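# Transfer plate E01 from nest N1 to nest N3

## Task

Carry plate E01 out of nest N1 and put it in landing nest N3, lying flat within N3's locators with its well A1 at N3's corner labelled A1. A release drop of a few millimetres into N3 is acceptable, but a long fall there fails. Plate E07 has to stay on N2 as it was at the start. The result only counts if it holds with nothing supported by the robot, so open the gripper and move the hand away at the end.

## Robot and tools

Robot: one xArm-style arm with five joints (waist, shoulder, elbow, wrist pitch, wrist roll) and a two-finger parallel gripper. With only five joints the flange axis can lean toward or away from the base but never sideways. The fingers project to one side of the flange; they are level when the flange points straight down, and wrist roll turns them about that axis.

Frames. Scene frame: origin on the table top under the arm base, +z up, +y to the left when looking along +x. Gripper frame (link pinch, the point between the finger pads, about 2 cm behind the tips): +x runs along the fingers toward their tips, +y runs across them toward the left finger, +z points back toward the flange. On every labelled item, well A1 sits at the labelled short end, in the corner on the far side from the labelled long side. Each nest has a name sign on the deck beside it.

execute_actions(actions): actions is a list of actions, each a list of up to 15 rows; each row is 7 numbers in [-1, 1]: dx, dy, dz, rx, ry, rz, opening. One row lasts one control step (1/30 s); if fewer than 15 rows are given, the last is repeated to fill 15 steps. dx..rz are a target offset in the gripper's own axes from the gripper's measured pose at the start of that action (for the first action in a call, the last pose a result reported). Every row is measured from that same start pose, not added to the previous row. Scale: 1.0 = 0.6 m of translation or 180 degrees; rx, ry, rz form a single rotation vector. opening is absolute, not an offset: +1 fully open (0.150 m between pads), -1 closed (0.071 m gap remains). An empty list only returns state and images.

Step clipping: each step's commanded pose is limited to 70 mm and 16 degrees from the measured pose, and after an action the arm goes at most to the last clipped pose, so big offsets need several actions.

move(target, speed, blocking): target is one 7-number row with the same meaning (gripper-axis offset from the pose in the latest result that shows one, plus absolute opening). The hand follows a straight path lasting 0.5 to 10 s; a longer path is cut off short of the target. Rotation takes the shorter direction. speed: top speed in m/s, 0.002 to 0.5, default 0.25; turning is capped at twice that in rad/s. The opening is sent when the move begins. The path ignores obstacles; faster contact strikes harder, and a target set deeper past a surface pushes harder. With a tilted gripper a straight path holding orientation often ends held or off_target, and the hand can overshoot speed, especially near full reach. blocking=false returns after 0.5 s while the arm continues; until a result shows the move ended, further moves and execute_actions are refused, so use wait(0) or stop. The result adds a 'move:' line: done (settled near target), off_target, moving, held (last step blocked) or fault, plus limits (paced = sent pose was clipped; held = some steps blocked, after which motion can surge) and the remaining distance to target.

wait(seconds): 0 to 10; runs the scene with the last command held; a running move continues and the wait ends early if it finishes. stop(): brakes a running move; it needs braking room; the fingers do not stop. zoom_image(camera, region): camera is cam_head_left, cam_head_right or cam_wrist; region [x0, y0, x1, y1] in image pixels from the top-left, at most 504 by 504. read_manual(section): only 'licences'. finished_scene(scene): pass the number of the current scene; irreversible; it reports success.

Results. State line: end_effector_position (m) and end_effector_quat_wxyz in the scene frame, plus linear and angular velocities; the printed position may be somewhat off, more at long reach. 'Hand target' is the pose the controller is currently driving toward. 'pose unreachable' means the clearance check altered or blocked the command (a mount under the base counts as arm). Joint positions/velocities list waist, shoulder, elbow, wrist pitch, wrist roll (rad, rad/s) and the pad gap (m). Ranges: waist -6.283..6.283, shoulder -2.059..2.094, elbow -3.927..0.192, wrist pitch -1.693..3.142, wrist roll -6.283..6.283. grip_measured is the finger opening on the command scale, with a constant error up to about 0.025; to keep hold of something, command at least about 0.04 below grip_measured. Pad force is about 20 N each; a fast close can squeeze harder. Images: cam_head_left, cam_head_right, cam_wrist, each 896x504, with calibration supplied (head cameras fixed, wrist camera computed from joint readings).

Cautions. Do not knock or place anything off the table. Avoid drops, slips, slams, hard hits and strong pushes. Pressing on something firm keeps building force while the hand is short of its target; all-zero offsets do not relieve it, moving the hand away does. Load limits (N m): waist 45.5, shoulder 45.5, elbow 27.3, wrist pitch 18.2, wrist roll 18.2, with a carried object's weight included; reaching one triggers a torque fault: the joint backs off, the arm holds for 10 s and the remaining call is dropped. Holding loads heats motors: a MOTOR HOT warning appears from 65 °C, and at 80 °C the brakes lock until cooled (OVER-TEMPERATURE FAULT). Smooth, brisk, low-effort motion is preferred.

Each tool is called after ">>>" as a command line: name --argument value for each argument, lists and objects as JSON in quotes; but a table of rows of numbers goes row by row, as --pt "numbers of a row", without its own name.

## Session

>>> execute_actions --actions '[]'

Scene clock: 0.00 s.
end_effector_position=(+0.1582, +0.1852, +0.2818) grip_measured=+1.00 end_effector_quat_wxyz=(+0.977, -0.039, +0.023, +0.209) end_effector_velocity=(-0.000, +0.000, -0.000) end_effector_angular_velocity=(-0.001, +0.000, +0.002)
Joint positions: [ 1.437 -1.479 -0.081  1.651  1.002  0.15 ]
Joint velocities: [ 0.001 -0.    -0.     0.001 -0.     0.   ]
Motor temperatures (°C, as the motors report them): [34 37 37 37 45]
Hand target: +0.158, +0.185, +0.282; +0.977, -0.039, +0.023, +0.209

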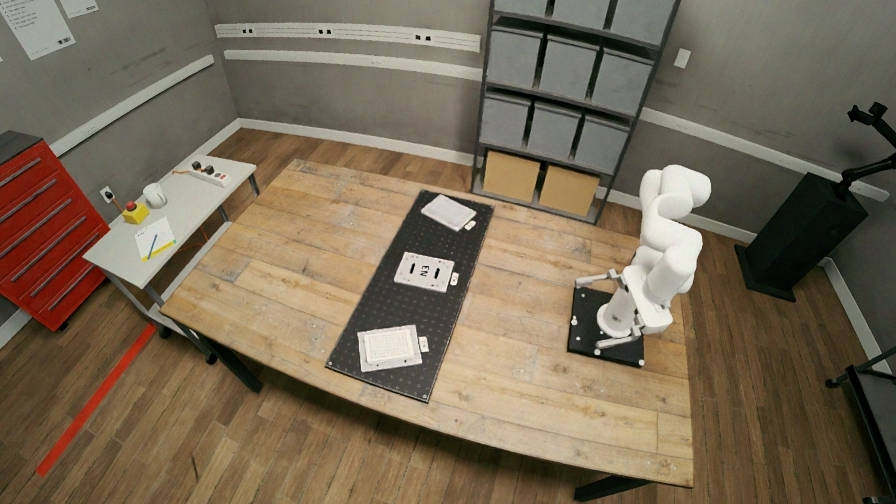

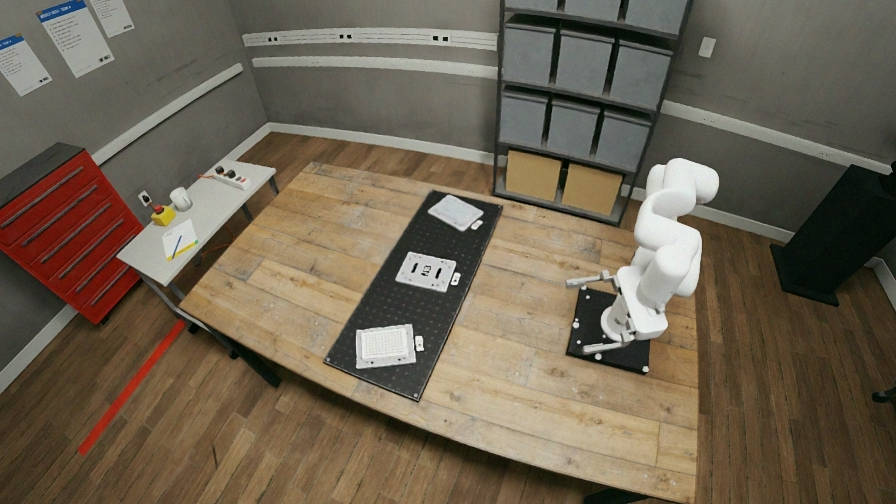

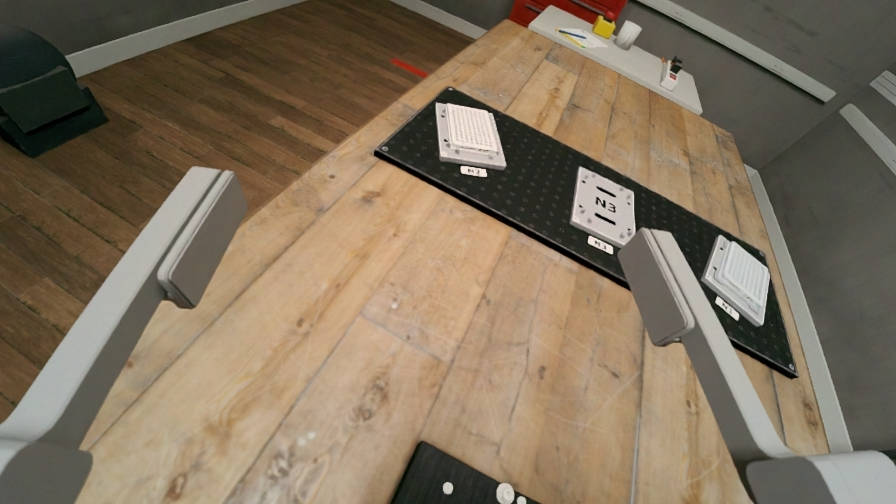

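>>> zoom_image --camera "cam_head_left" --region '[320, 180, 520, 410]'

>>> zoom_image --camera "cam_wrist" --region '[560, 150, 800, 340]'

Region (320, 180, 520, 410) of cam_head_left's 896x504 image, scaled by 2.191, with more detail than that image has; it fills the left 438 columns of this view, and the rest is white.

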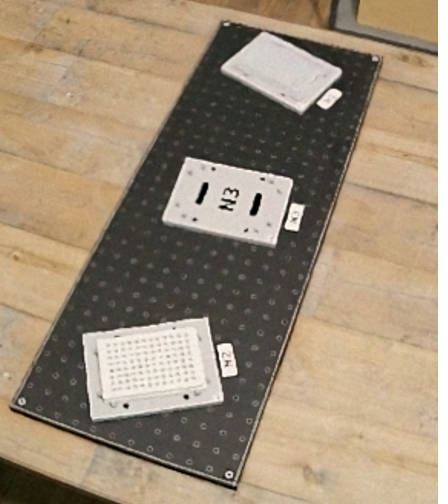

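Region (560, 150, 800, 340) of cam_wrist's 896x504 image, scaled by 2.100, with more detail than that image has; it fills the top 399 rows of this view, and the rest is white.

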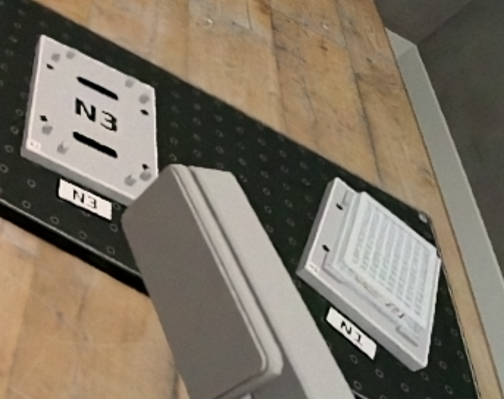

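>>> move --target '[0.195, -0.755, -0.05, 0.02, -0.02, -0.257, 1]' --speed 0.3

Scene clock: 2.37 s.
end_effector_position=(+0.1635, +0.1781, +0.2813) grip_measured=+1.00 end_effector_quat_wxyz=(+0.979, -0.038, +0.024, +0.200) end_effector_velocity=(+0.000, -0.000, -0.001) end_effector_angular_velocity=(-0.001, +0.000, -0.001)
Joint positions: [ 1.398 -1.508 -0.076  1.673  0.981  0.15 ]
Joint velocities: [0.    0.    0.001 0.    0.001 0.   ]
Motor temperatures (°C, as the motors report them): [34 37 39 37 45]
Hand target: +0.163, +0.178, +0.281; +0.979, -0.038, +0.024, +0.200
Off the commanded pose: 0.460 m, 46 deg; position and orientation clipped at the last step of the last action.
move: held; limits=paced,held; held on 51 of 57 steps, including the last
pose unreachable: on one or more control steps of this call, first in action 0 (counted from 0), an arm could not follow its commanded pose, so it was not sent that pose on those steps. On the call's last step it was still not sent that pose. It may still have moved: this result reports where it is.
cause: the commanded pose would bring two parts of the arm too close to each other (joints 2 (shoulder) to 5 (wrist roll) lie between them).
camera_calibration (this result's frames):
cam_wrist: T_world_to_cam=[[0.390194, -0.88478, 0.25478, 0.0202874], [-0.686651, -0.46398, -0.559672, 0.354986], [0.6134, 0.0434357, -0.788577, 0.220422], [0, 0, 0, 1]] pos_world=[0.100628, 0.173082, 0.367327]

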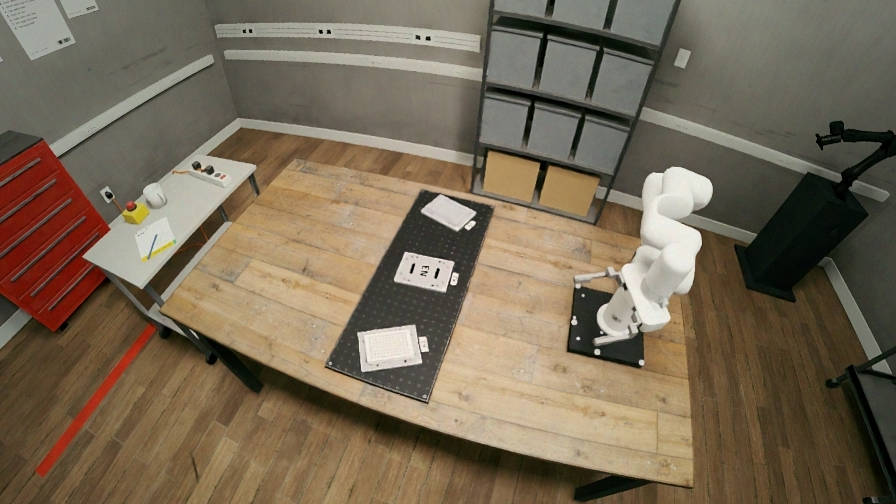

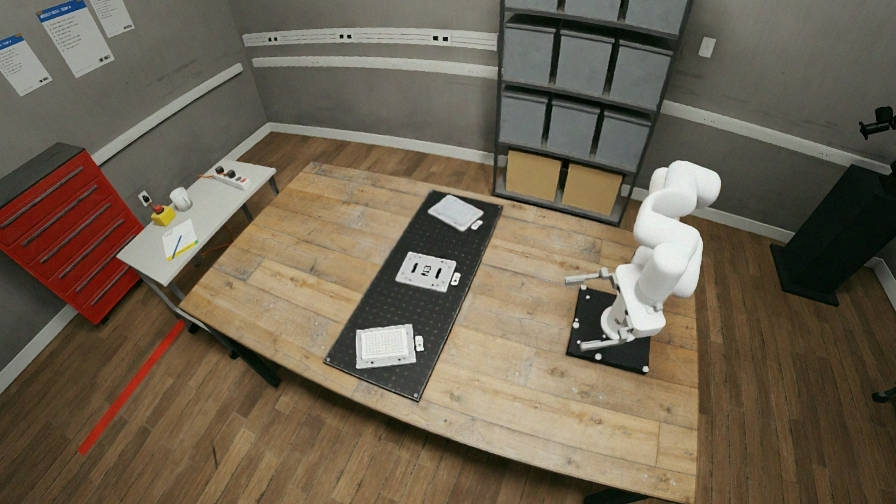

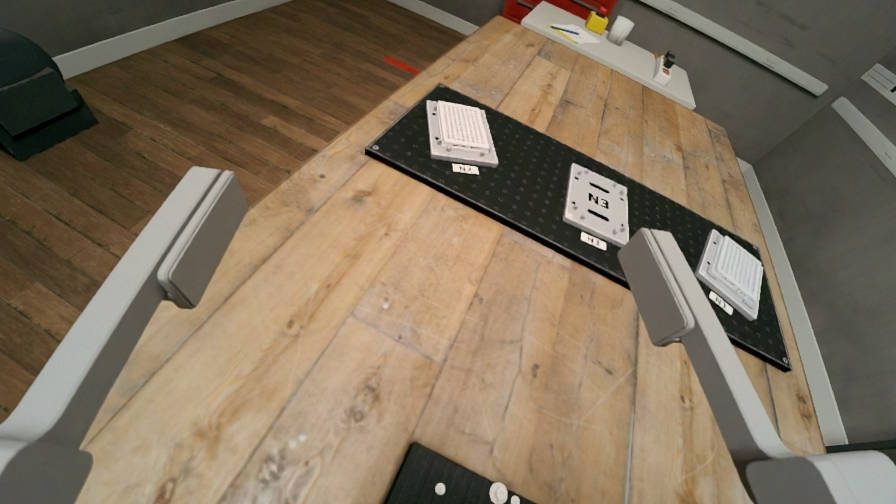

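>>> move --target '[0.4, 0.1, 0, 0, 0, 0, 1]' --speed 0.3

Scene clock: 4.73 s.
end_effector_position=(+0.3601, +0.3268, +0.2626) grip_measured=+1.00 end_effector_quat_wxyz=(+0.979, -0.022, +0.038, +0.199) end_effector_velocity=(+0.001, +0.001, -0.001) end_effector_angular_velocity=(-0.003, +0.002, -0.001)
Joint positions: [ 0.903 -0.303 -0.609  0.992  0.488  0.15 ]
Joint velocities: [-0.001  0.009 -0.006  0.001  0.     0.   ]
Motor temperatures (°C, as the motors report them): [34 37 40 37 45]
Hand target: +0.360, +0.327, +0.262; +0.979, -0.022, +0.038, +0.198
Off the commanded pose: 0.000 m, 2 deg.
move: done; limits=paced
camera_calibration (this result's frames):
cam_wrist: T_world_to_cam=[[0.394108, -0.892787, 0.218197, 0.0907322], [-0.70709, -0.446204, -0.548567, 0.547219], [0.587114, 0.0619101, -0.807133, 0.0869055], [0, 0, 0, 1]] pos_world=[0.300151, 0.319796, 0.350533]

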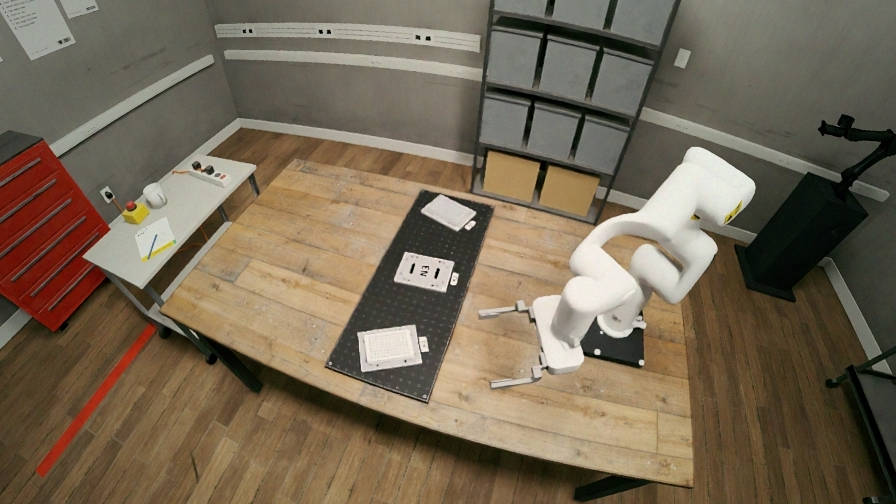

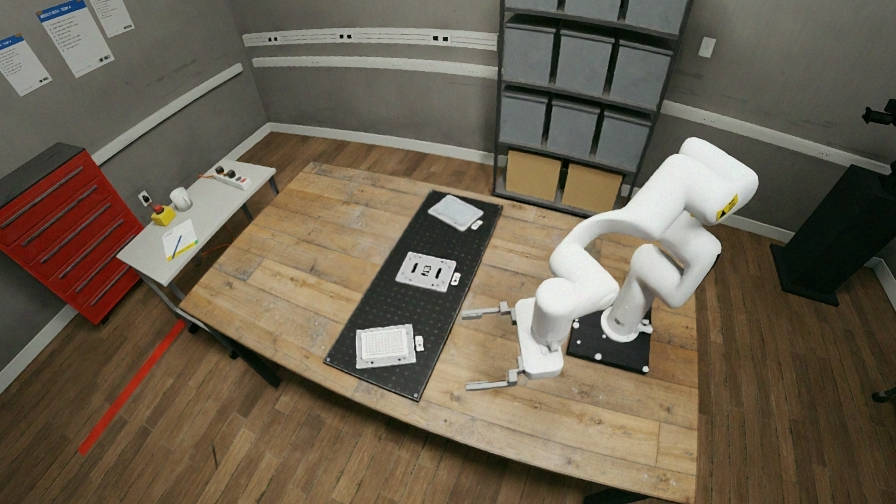

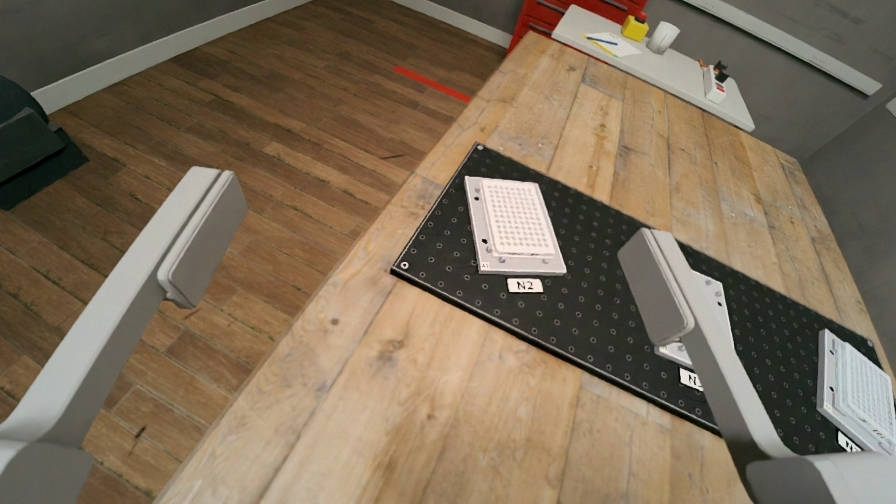

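>>> move --target '[-0.033, -0.76, -0.07, 0.009, -0.026, -0.18, 1]' --speed 0.3

Scene clock: 7.13 s.
end_effector_position=(+0.5172, -0.1023, +0.2337) grip_measured=+1.00 end_effector_quat_wxyz=(+0.997, -0.000, -0.006, -0.082) end_effector_velocity=(+0.002, -0.002, -0.000) end_effector_angular_velocity=(-0.000, -0.000, -0.002)
Joint positions: [-0.192 -0.168 -0.583  0.722 -0.043  0.15 ]
Joint velocities: [-0.003  0.007 -0.006 -0.001 -0.001  0.   ]
Motor temperatures (°C, as the motors report them): [34 37 41 38 45]
Hand target: +0.517, -0.103, +0.234; +0.997, -0.000, -0.006, -0.082
Off the commanded pose: 0.002 m, 1 deg.
move: done
camera_calibration (this result's frames):
cam_wrist: T_world_to_cam=[[-0.164539, -0.967686, 0.191079, -0.060319], [-0.778083, 0.00827471, -0.628107, 0.552712], [0.606229, -0.252024, -0.754302, -0.0564399], [0, 0, 0, 1]] pos_world=[0.454347, -0.0771676, 0.316115]

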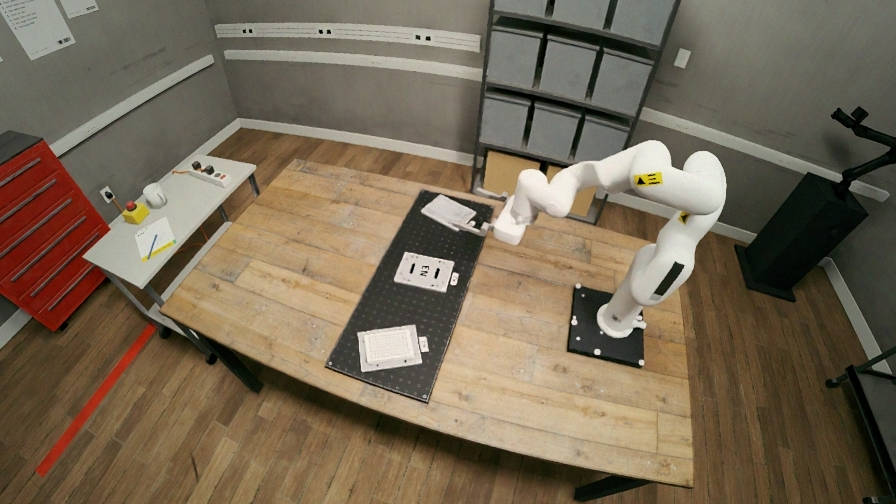

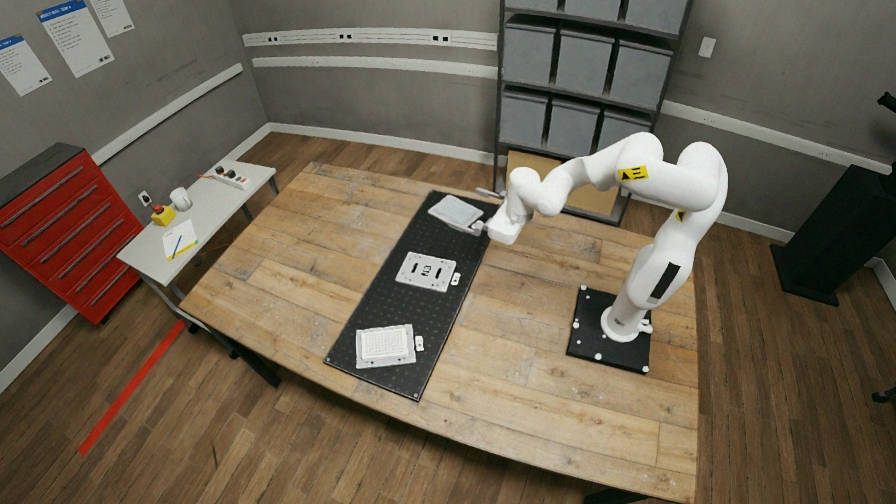

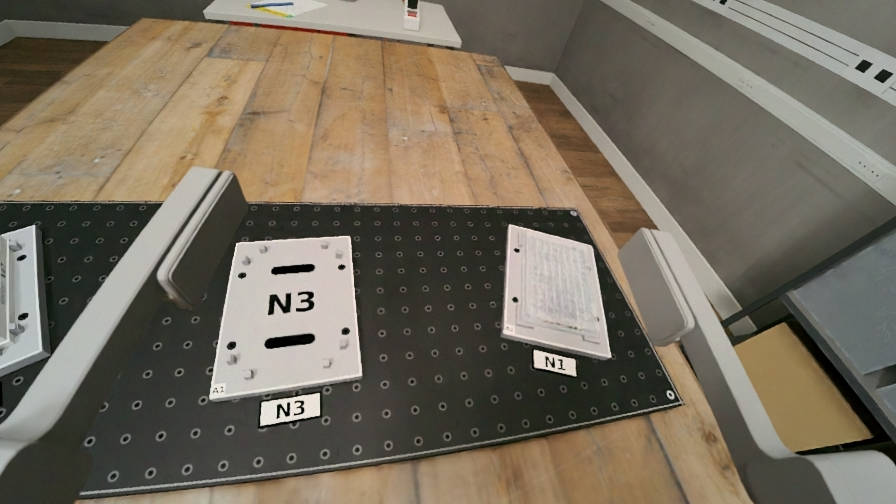

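>>> zoom_image --camera "cam_wrist" --region '[480, 210, 640, 390]'

>>> zoom_image --camera "cam_wrist" --region '[200, 225, 380, 430]'

Region (480, 210, 640, 390) of cam_wrist's 896x504 image, scaled by 2.800, with more detail than that image has.

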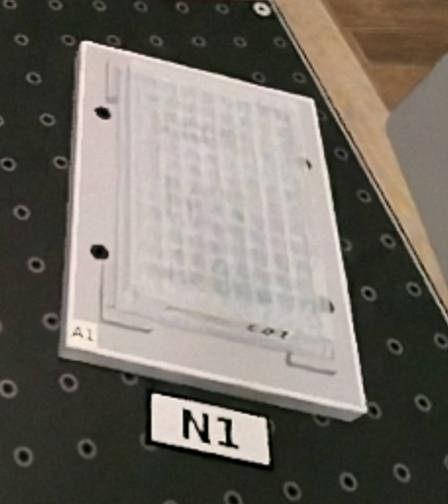

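Region (200, 225, 380, 430) of cam_wrist's 896x504 image, scaled by 2.459, with more detail than that image has; it fills the left 443 columns of this view, and the rest is white.

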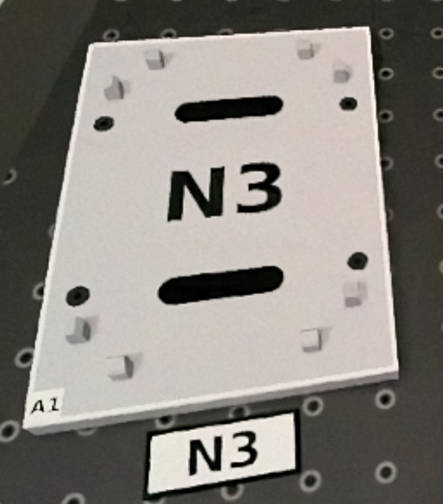

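>>> move --target '[0.231, -0.284, -0.223, 0, 0.003, -0.053, 1]' --speed 0.25

Scene clock: 9.77 s.
end_effector_position=(+0.6281, -0.2930, +0.1021) grip_measured=+1.00 end_effector_quat_wxyz=(+0.986, -0.002, -0.001, -0.165) end_effector_velocity=(+0.001, -0.000, -0.002) end_effector_angular_velocity=(+0.001, +0.002, +0.000)
Joint positions: [-0.451  0.611 -1.217  0.588 -0.135  0.15 ]
Joint velocities: [-0.     0.007 -0.007  0.002 -0.001  0.   ]
Motor temperatures (°C, as the motors report them): [34 37 42 38 45]
Hand target: +0.628, -0.293, +0.102; +0.986, -0.002, -0.001, -0.165
Off the commanded pose: 0.001 m, 0 deg.
move: done
camera_calibration (this result's frames):
cam_wrist: T_world_to_cam=[[-0.320512, -0.926999, 0.194796, -0.0920126], [-0.772748, 0.136945, -0.619763, 0.59146], [0.547843, -0.34917, -0.760229, -0.262154], [0, 0, 0, 1]] pos_world=[0.571178, -0.257829, 0.185191]

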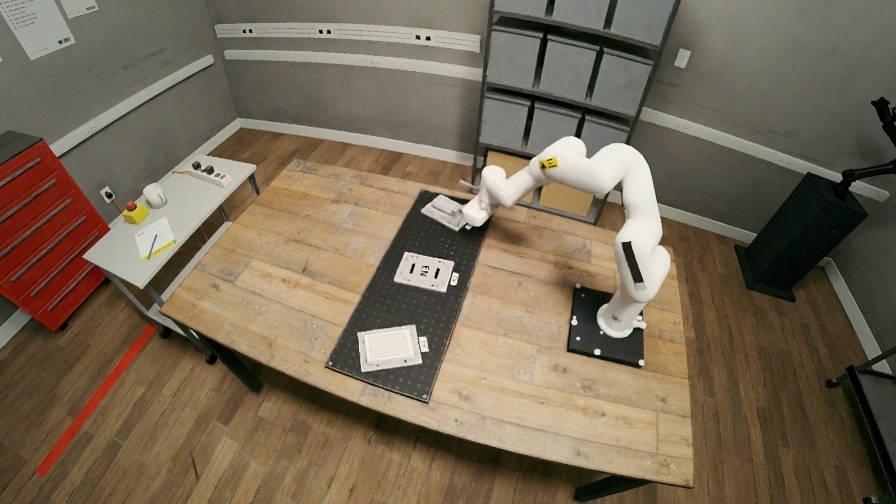

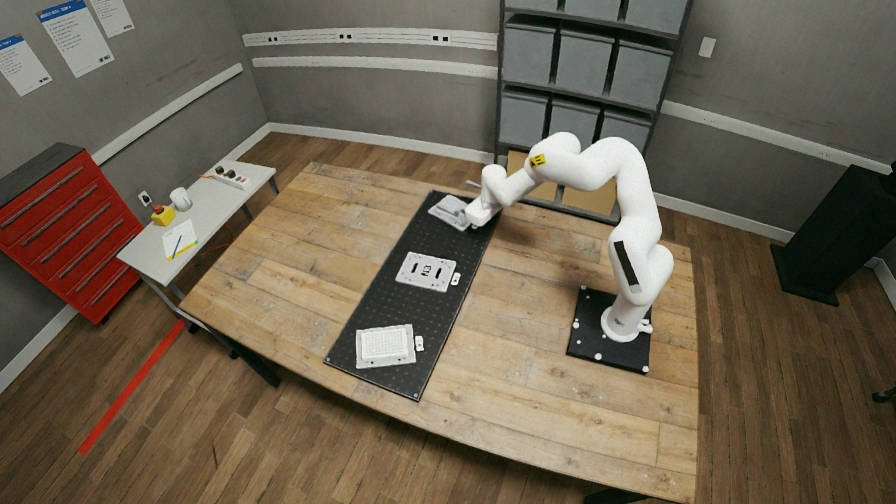

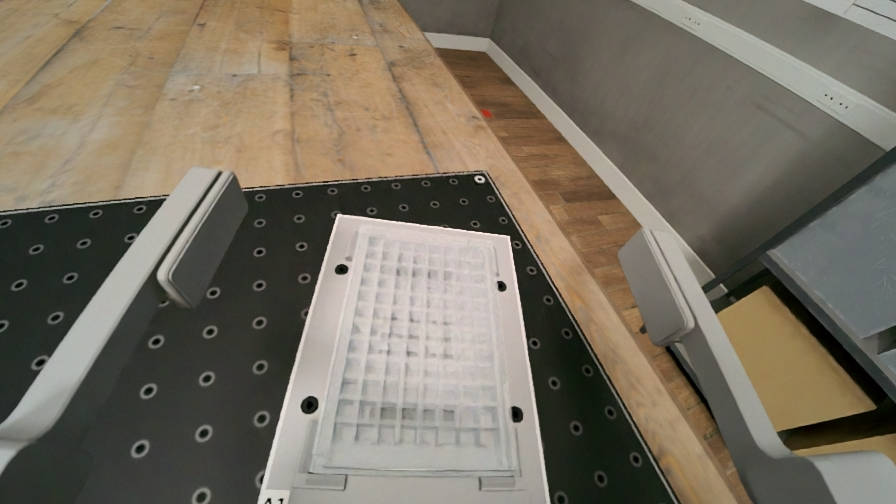

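>>> move --target '[-0.028, -0.008, -0.095, 0, 0, 0, 1]' --speed 0.1

Scene clock: 11.37 s.
end_effector_position=(+0.6112, -0.2925, +0.0459) grip_measured=+1.00 end_effector_quat_wxyz=(+0.986, -0.002, -0.001, -0.165) end_effector_velocity=(-0.000, -0.000, -0.003) end_effector_angular_velocity=(-0.001, -0.002, +0.001)
Joint positions: [-0.464  0.718 -1.187  0.449 -0.148  0.15 ]
Joint velocities: [-0.001  0.008 -0.001 -0.009 -0.002 -0.   ]
Motor temperatures (°C, as the motors report them): [34 38 42 38 45]
Hand target: +0.611, -0.292, +0.045; +0.986, -0.002, -0.001, -0.165
Off the commanded pose: 0.001 m, 0 deg.
move: done
camera_calibration (this result's frames):
cam_wrist: T_world_to_cam=[[-0.320613, -0.92689, 0.195144, -0.0859194], [-0.772358, 0.136557, -0.620335, 0.543177], [0.548334, -0.349609, -0.759673, -0.295927], [0, 0, 0, 1]] pos_world=[0.554247, -0.257271, 0.12891]

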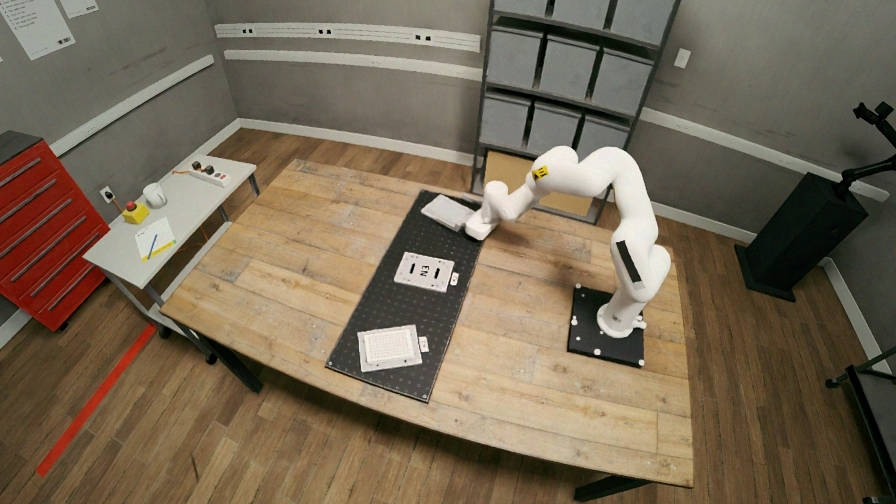

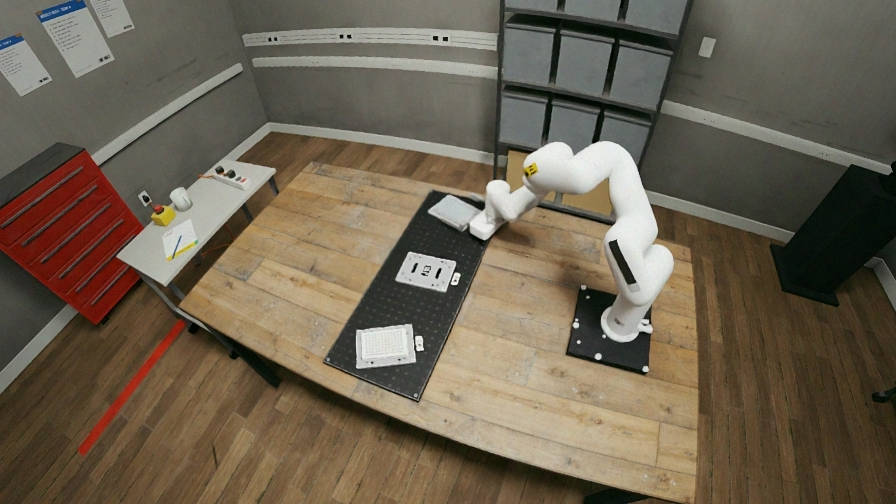

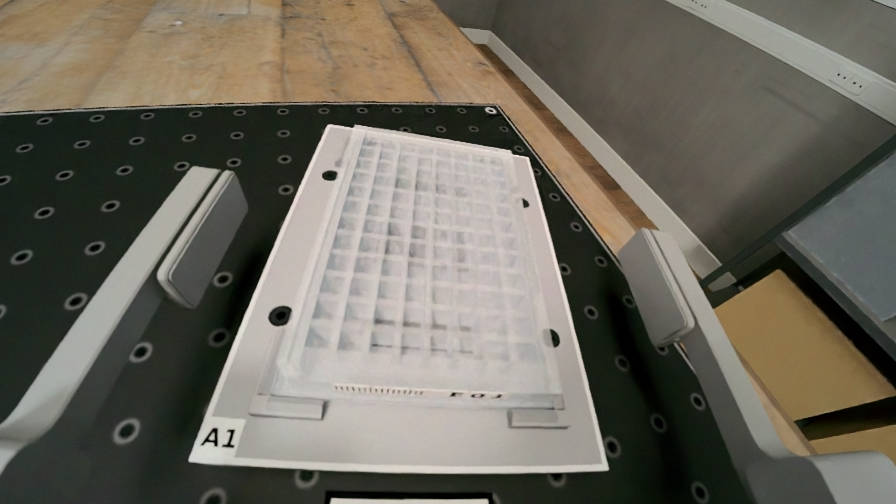

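>>> move --target '[0, 0, -0.02, 0, 0, 0, -0.27]' --speed 0.03

>>> zoom_image --camera "cam_head_left" --region '[410, 180, 510, 250]'

Scene clock: 12.47 s.
end_effector_position=(+0.6117, -0.2928, +0.0349) grip_measured=-0.27 end_effector_quat_wxyz=(+0.986, -0.002, -0.002, -0.165) end_effector_velocity=(+0.000, -0.000, -0.002) end_effector_angular_velocity=(-0.000, -0.001, +0.000)
Joint positions: [-0.464  0.75  -1.2    0.429 -0.148  0.1  ]
Joint velocities: [-0.001  0.005 -0.003 -0.003 -0.001 -0.   ]
Motor temperatures (°C, as the motors report them): [34 38 42 38 45]
Hand target: +0.611, -0.293, +0.034; +0.986, -0.002, -0.001, -0.165
Off the commanded pose: 0.001 m, 0 deg.
move: done
camera_calibration (this result's frames):
cam_wrist: T_world_to_cam=[[-0.320971, -0.926716, 0.195383, -0.0836256], [-0.771421, 0.136131, -0.621594, 0.5361], [0.549443, -0.350236, -0.758582, -0.305592], [0, 0, 0, 1]] pos_world=[0.554622, -0.257506, 0.117759]

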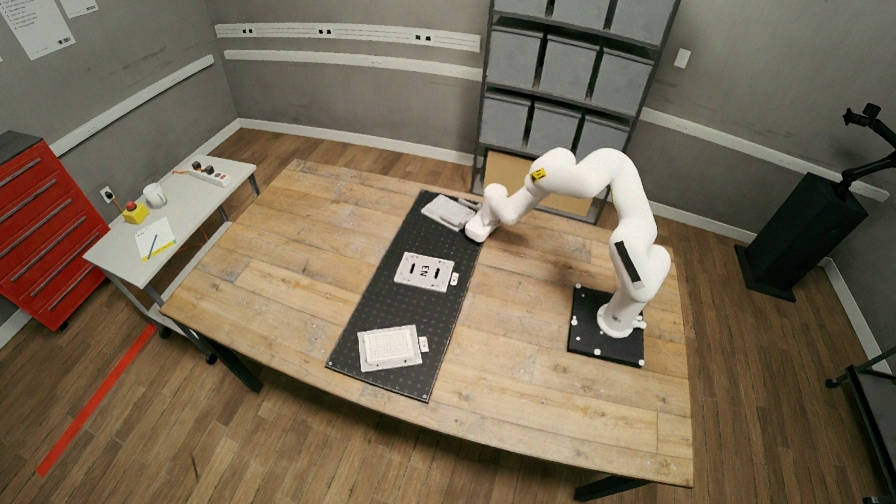

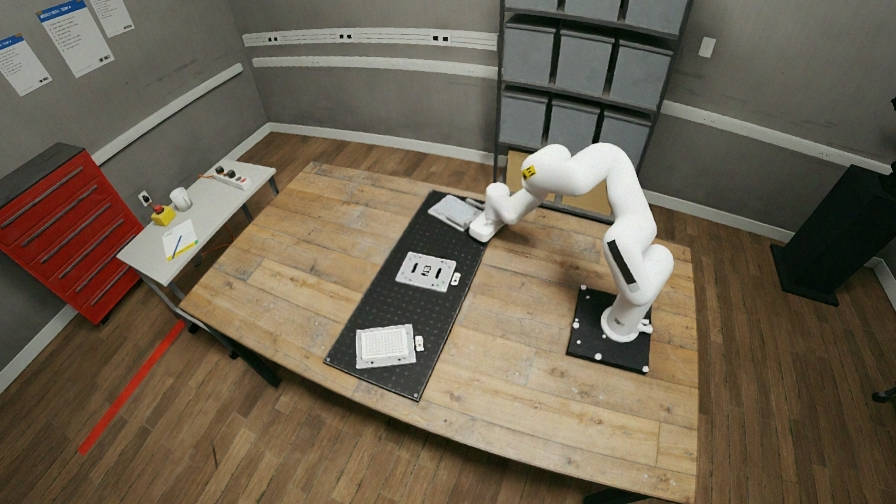

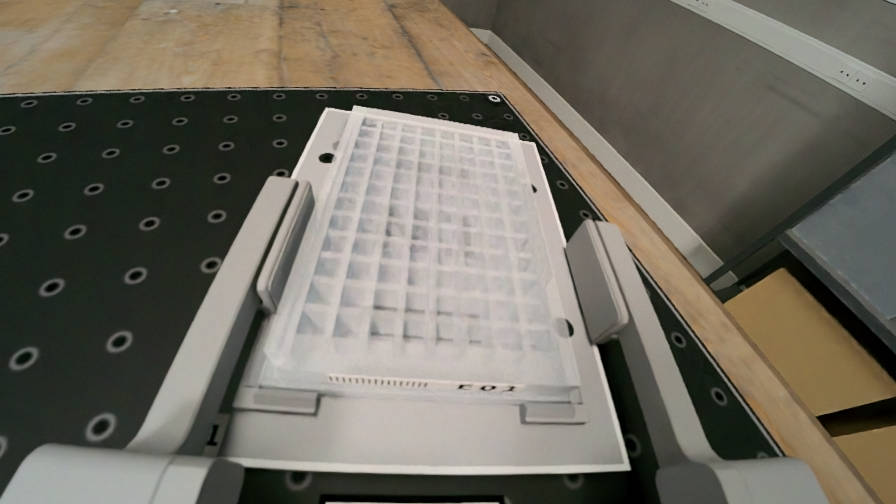

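Region (410, 180, 510, 250) of cam_head_left's 896x504 image, scaled by 5.040, with more detail than that image has; it fills the top 353 rows of this view, and the rest is white.

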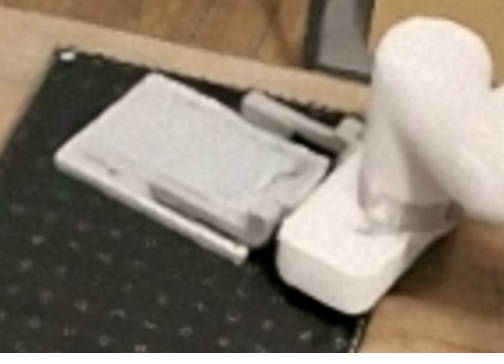

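>>> move --target '[0, 0.005, -0.012, 0, 0, 0, -0.27]' --speed 0.01

Scene clock: 13.60 s.
end_effector_position=(+0.6145, -0.2916, +0.0319) grip_measured=-0.27 end_effector_quat_wxyz=(+0.986, -0.004, -0.006, -0.165) end_effector_velocity=(-0.001, +0.001, -0.003) end_effector_angular_velocity=(+0.000, +0.001, -0.002)
Joint positions: [-0.459  0.765 -1.208  0.414 -0.143  0.1  ]
Joint velocities: [ 0.001  0.005  0.001 -0.005  0.003  0.   ]
Motor temperatures (°C, as the motors report them): [34 38 42 38 45]
Hand target: +0.613, -0.290, +0.028; +0.986, -0.002, -0.002, -0.165
Off the commanded pose: 0.005 m, 0 deg.
move: off_target
camera_calibration (this result's frames):
cam_wrist: T_world_to_cam=[[-0.32324, -0.925709, 0.196416, -0.0793928], [-0.76665, 0.134489, -0.627822, 0.533004], [0.554764, -0.353519, -0.753167, -0.31339], [0, 0, 0, 1]] pos_world=[0.556823, -0.255967, 0.114191]

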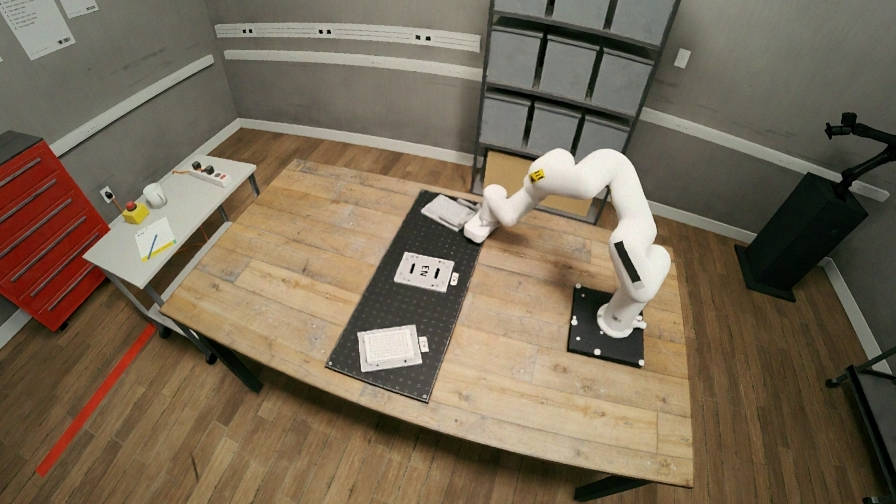

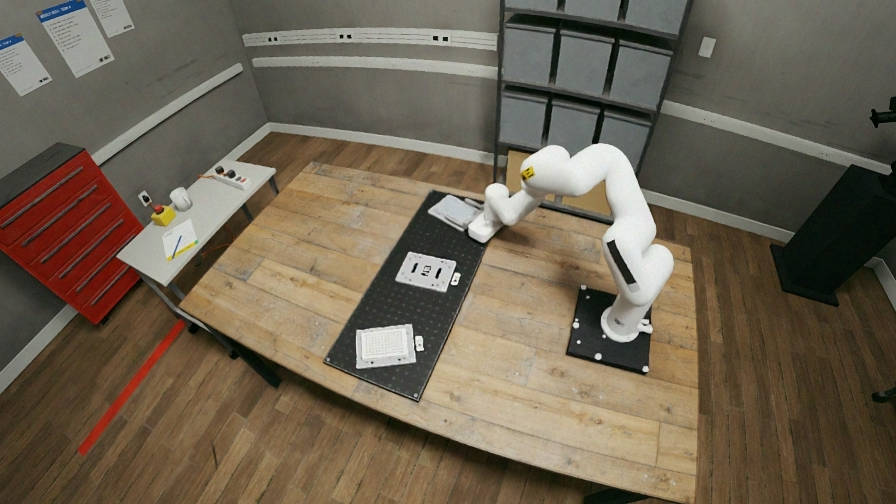

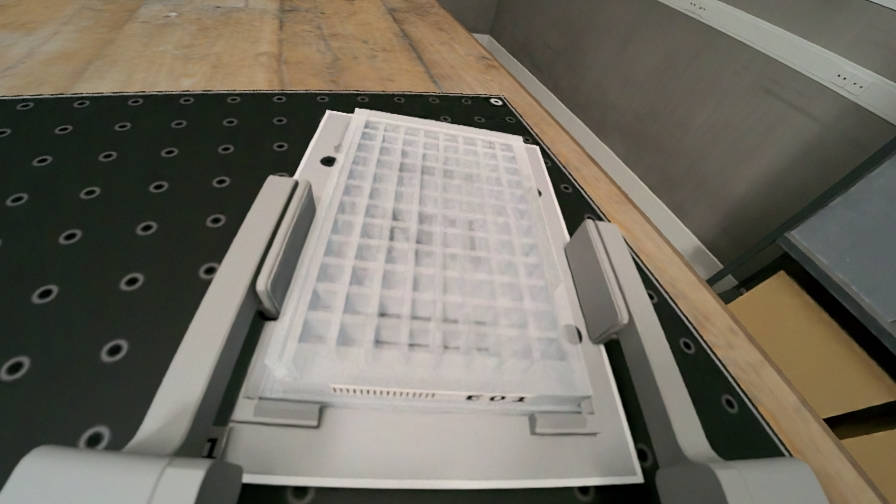

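>>> move --target '[-0.004, 0.002, 0.003, 0, 0.004, 0, -0.27]' --speed 0.01

>>> execute_actions --actions '[[[0,0,0,0,0,0,-0.4],[0,0,0,0,0,0,-0.45],[0,0,0,0,0,0,-0.5],[0,0,0,0,0,0,-0.53],[0,0,0,0,0,0,-0.56],[0,0,0,0,0,0,-0.59],[0,0,0,0,0,0,-0.62],[0,0,0,0,0,0,-0.65],[0,0,0,0,0,0,-0.68],[0,0,0,0,0,0,-0.72],[0,0,0,0,0,0,-0.76]],[[0,0,0,0,0,0,-0.76]]]'

Scene clock: 14.57 s.
end_effector_position=(+0.6123, -0.2888, +0.0324) grip_measured=-0.27 end_effector_quat_wxyz=(+0.986, -0.001, +0.001, -0.164) end_effector_velocity=(-0.001, +0.000, +0.001) end_effector_angular_velocity=(+0.002, +0.004, -0.001)
Joint positions: [-0.457  0.752 -1.199  0.433 -0.141  0.1  ]
Joint velocities: [-0.001 -0.005  0.004  0.006  0.     0.   ]
Motor temperatures (°C, as the motors report them): [34 38 42 38 45]
Hand target: +0.613, -0.290, +0.034; +0.986, -0.002, -0.000, -0.165
Off the commanded pose: 0.002 m, 0 deg.
move: done
camera_calibration (this result's frames):
cam_wrist: T_world_to_cam=[[-0.319474, -0.927442, 0.194389, -0.0803111], [-0.774901, 0.137625, -0.616917, 0.536858], [0.545402, -0.347722, -0.762644, -0.303062], [0, 0, 0, 1]] pos_world=[0.555646, -0.25375, 0.115681]

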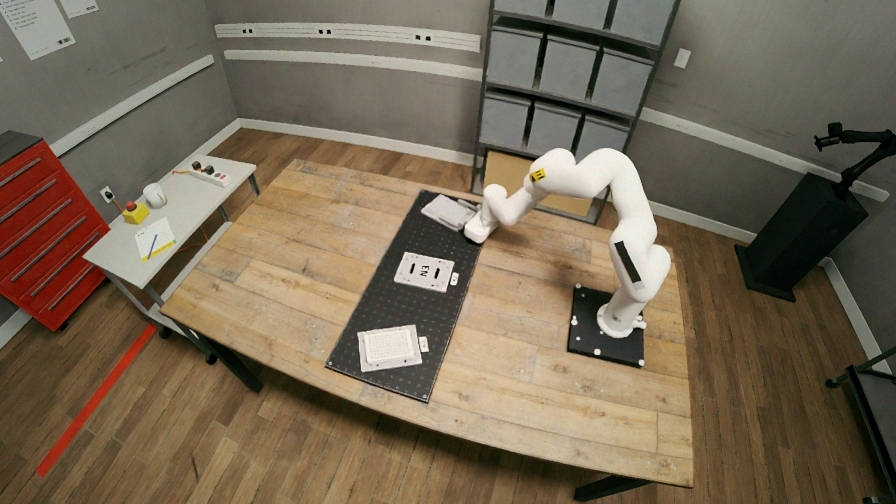

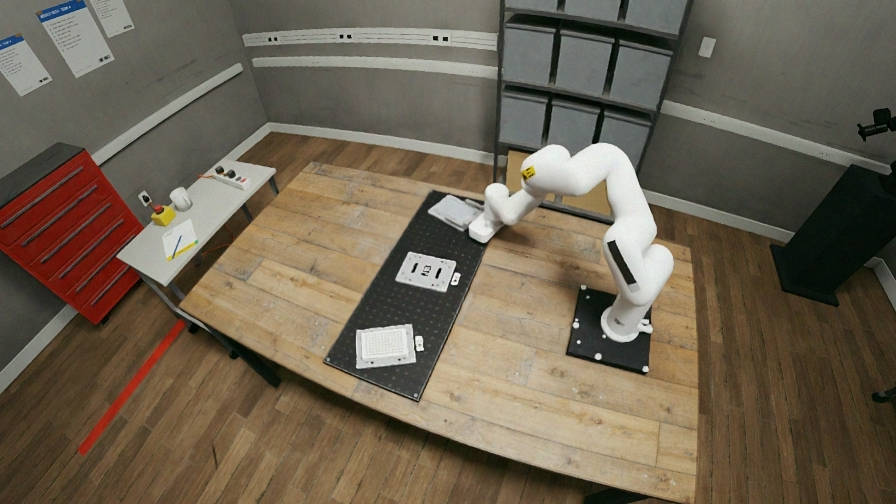

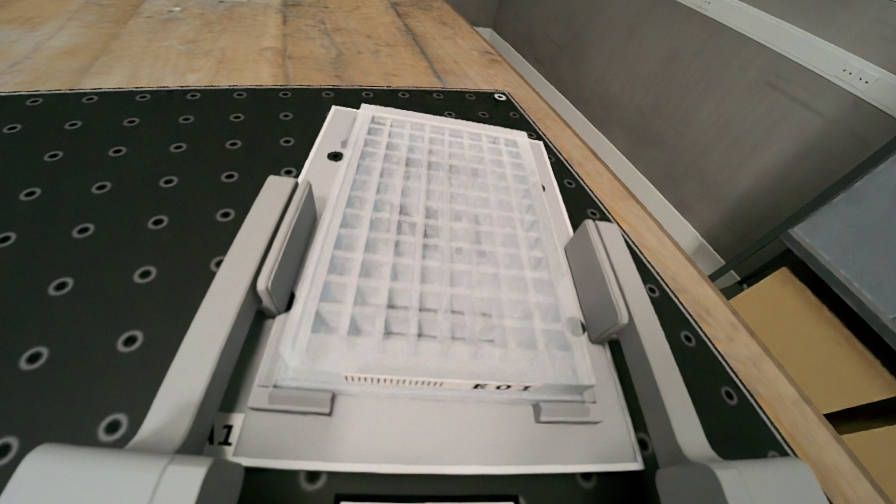

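Scene clock: 15.57 s.
end_effector_position=(+0.6129, -0.2873, +0.0323) grip_measured=-0.64 end_effector_quat_wxyz=(+0.987, -0.001, +0.001, -0.163) end_effector_velocity=(+0.000, +0.000, +0.000) end_effector_angular_velocity=(-0.000, -0.000, +0.001)
Joint positions: [-0.455  0.752 -1.199  0.433 -0.142  0.085]
Joint velocities: [ 0.    -0.     0.    -0.001 -0.     0.   ]
Motor temperatures (°C, as the motors report them): [34 38 42 38 45]
Hand target: +0.613, -0.287, +0.032; +0.987, -0.001, +0.001, -0.163
Off the commanded pose: 0.000 m, 0 deg.
camera_calibration (this result's frames):
cam_wrist: T_world_to_cam=[[-0.316484, -0.928478, 0.194337, -0.0808475], [-0.77541, 0.135205, -0.616813, 0.536714], [0.546422, -0.345902, -0.762742, -0.303045], [0, 0, 0, 1]] pos_world=[0.556177, -0.252455, 0.115619]

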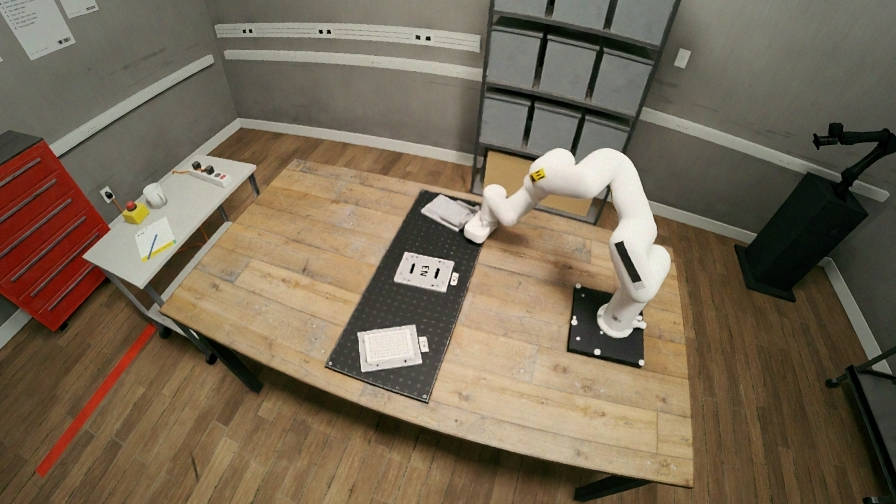

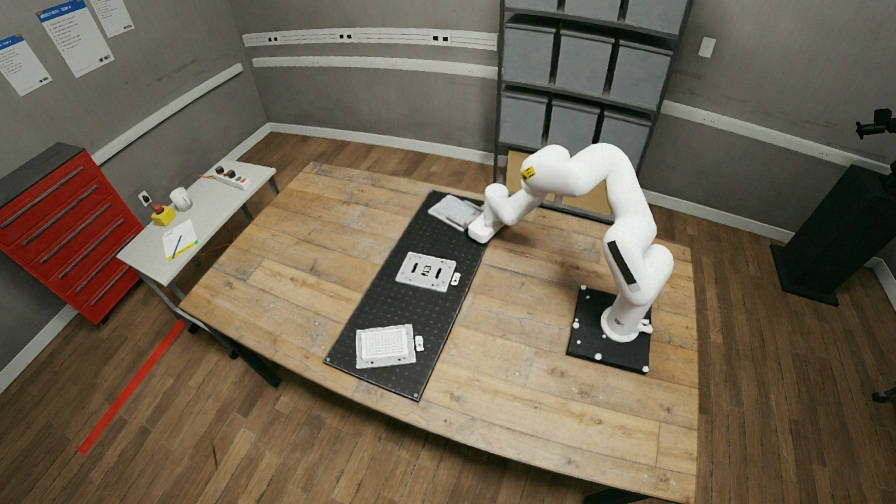

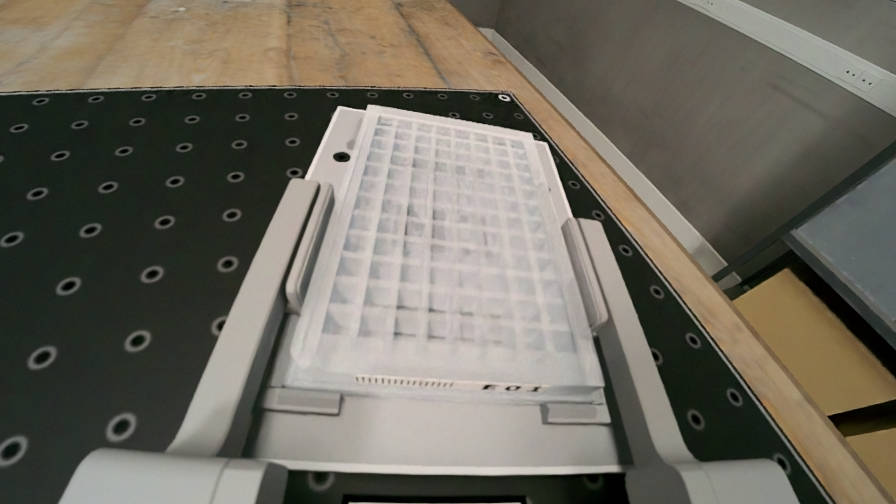

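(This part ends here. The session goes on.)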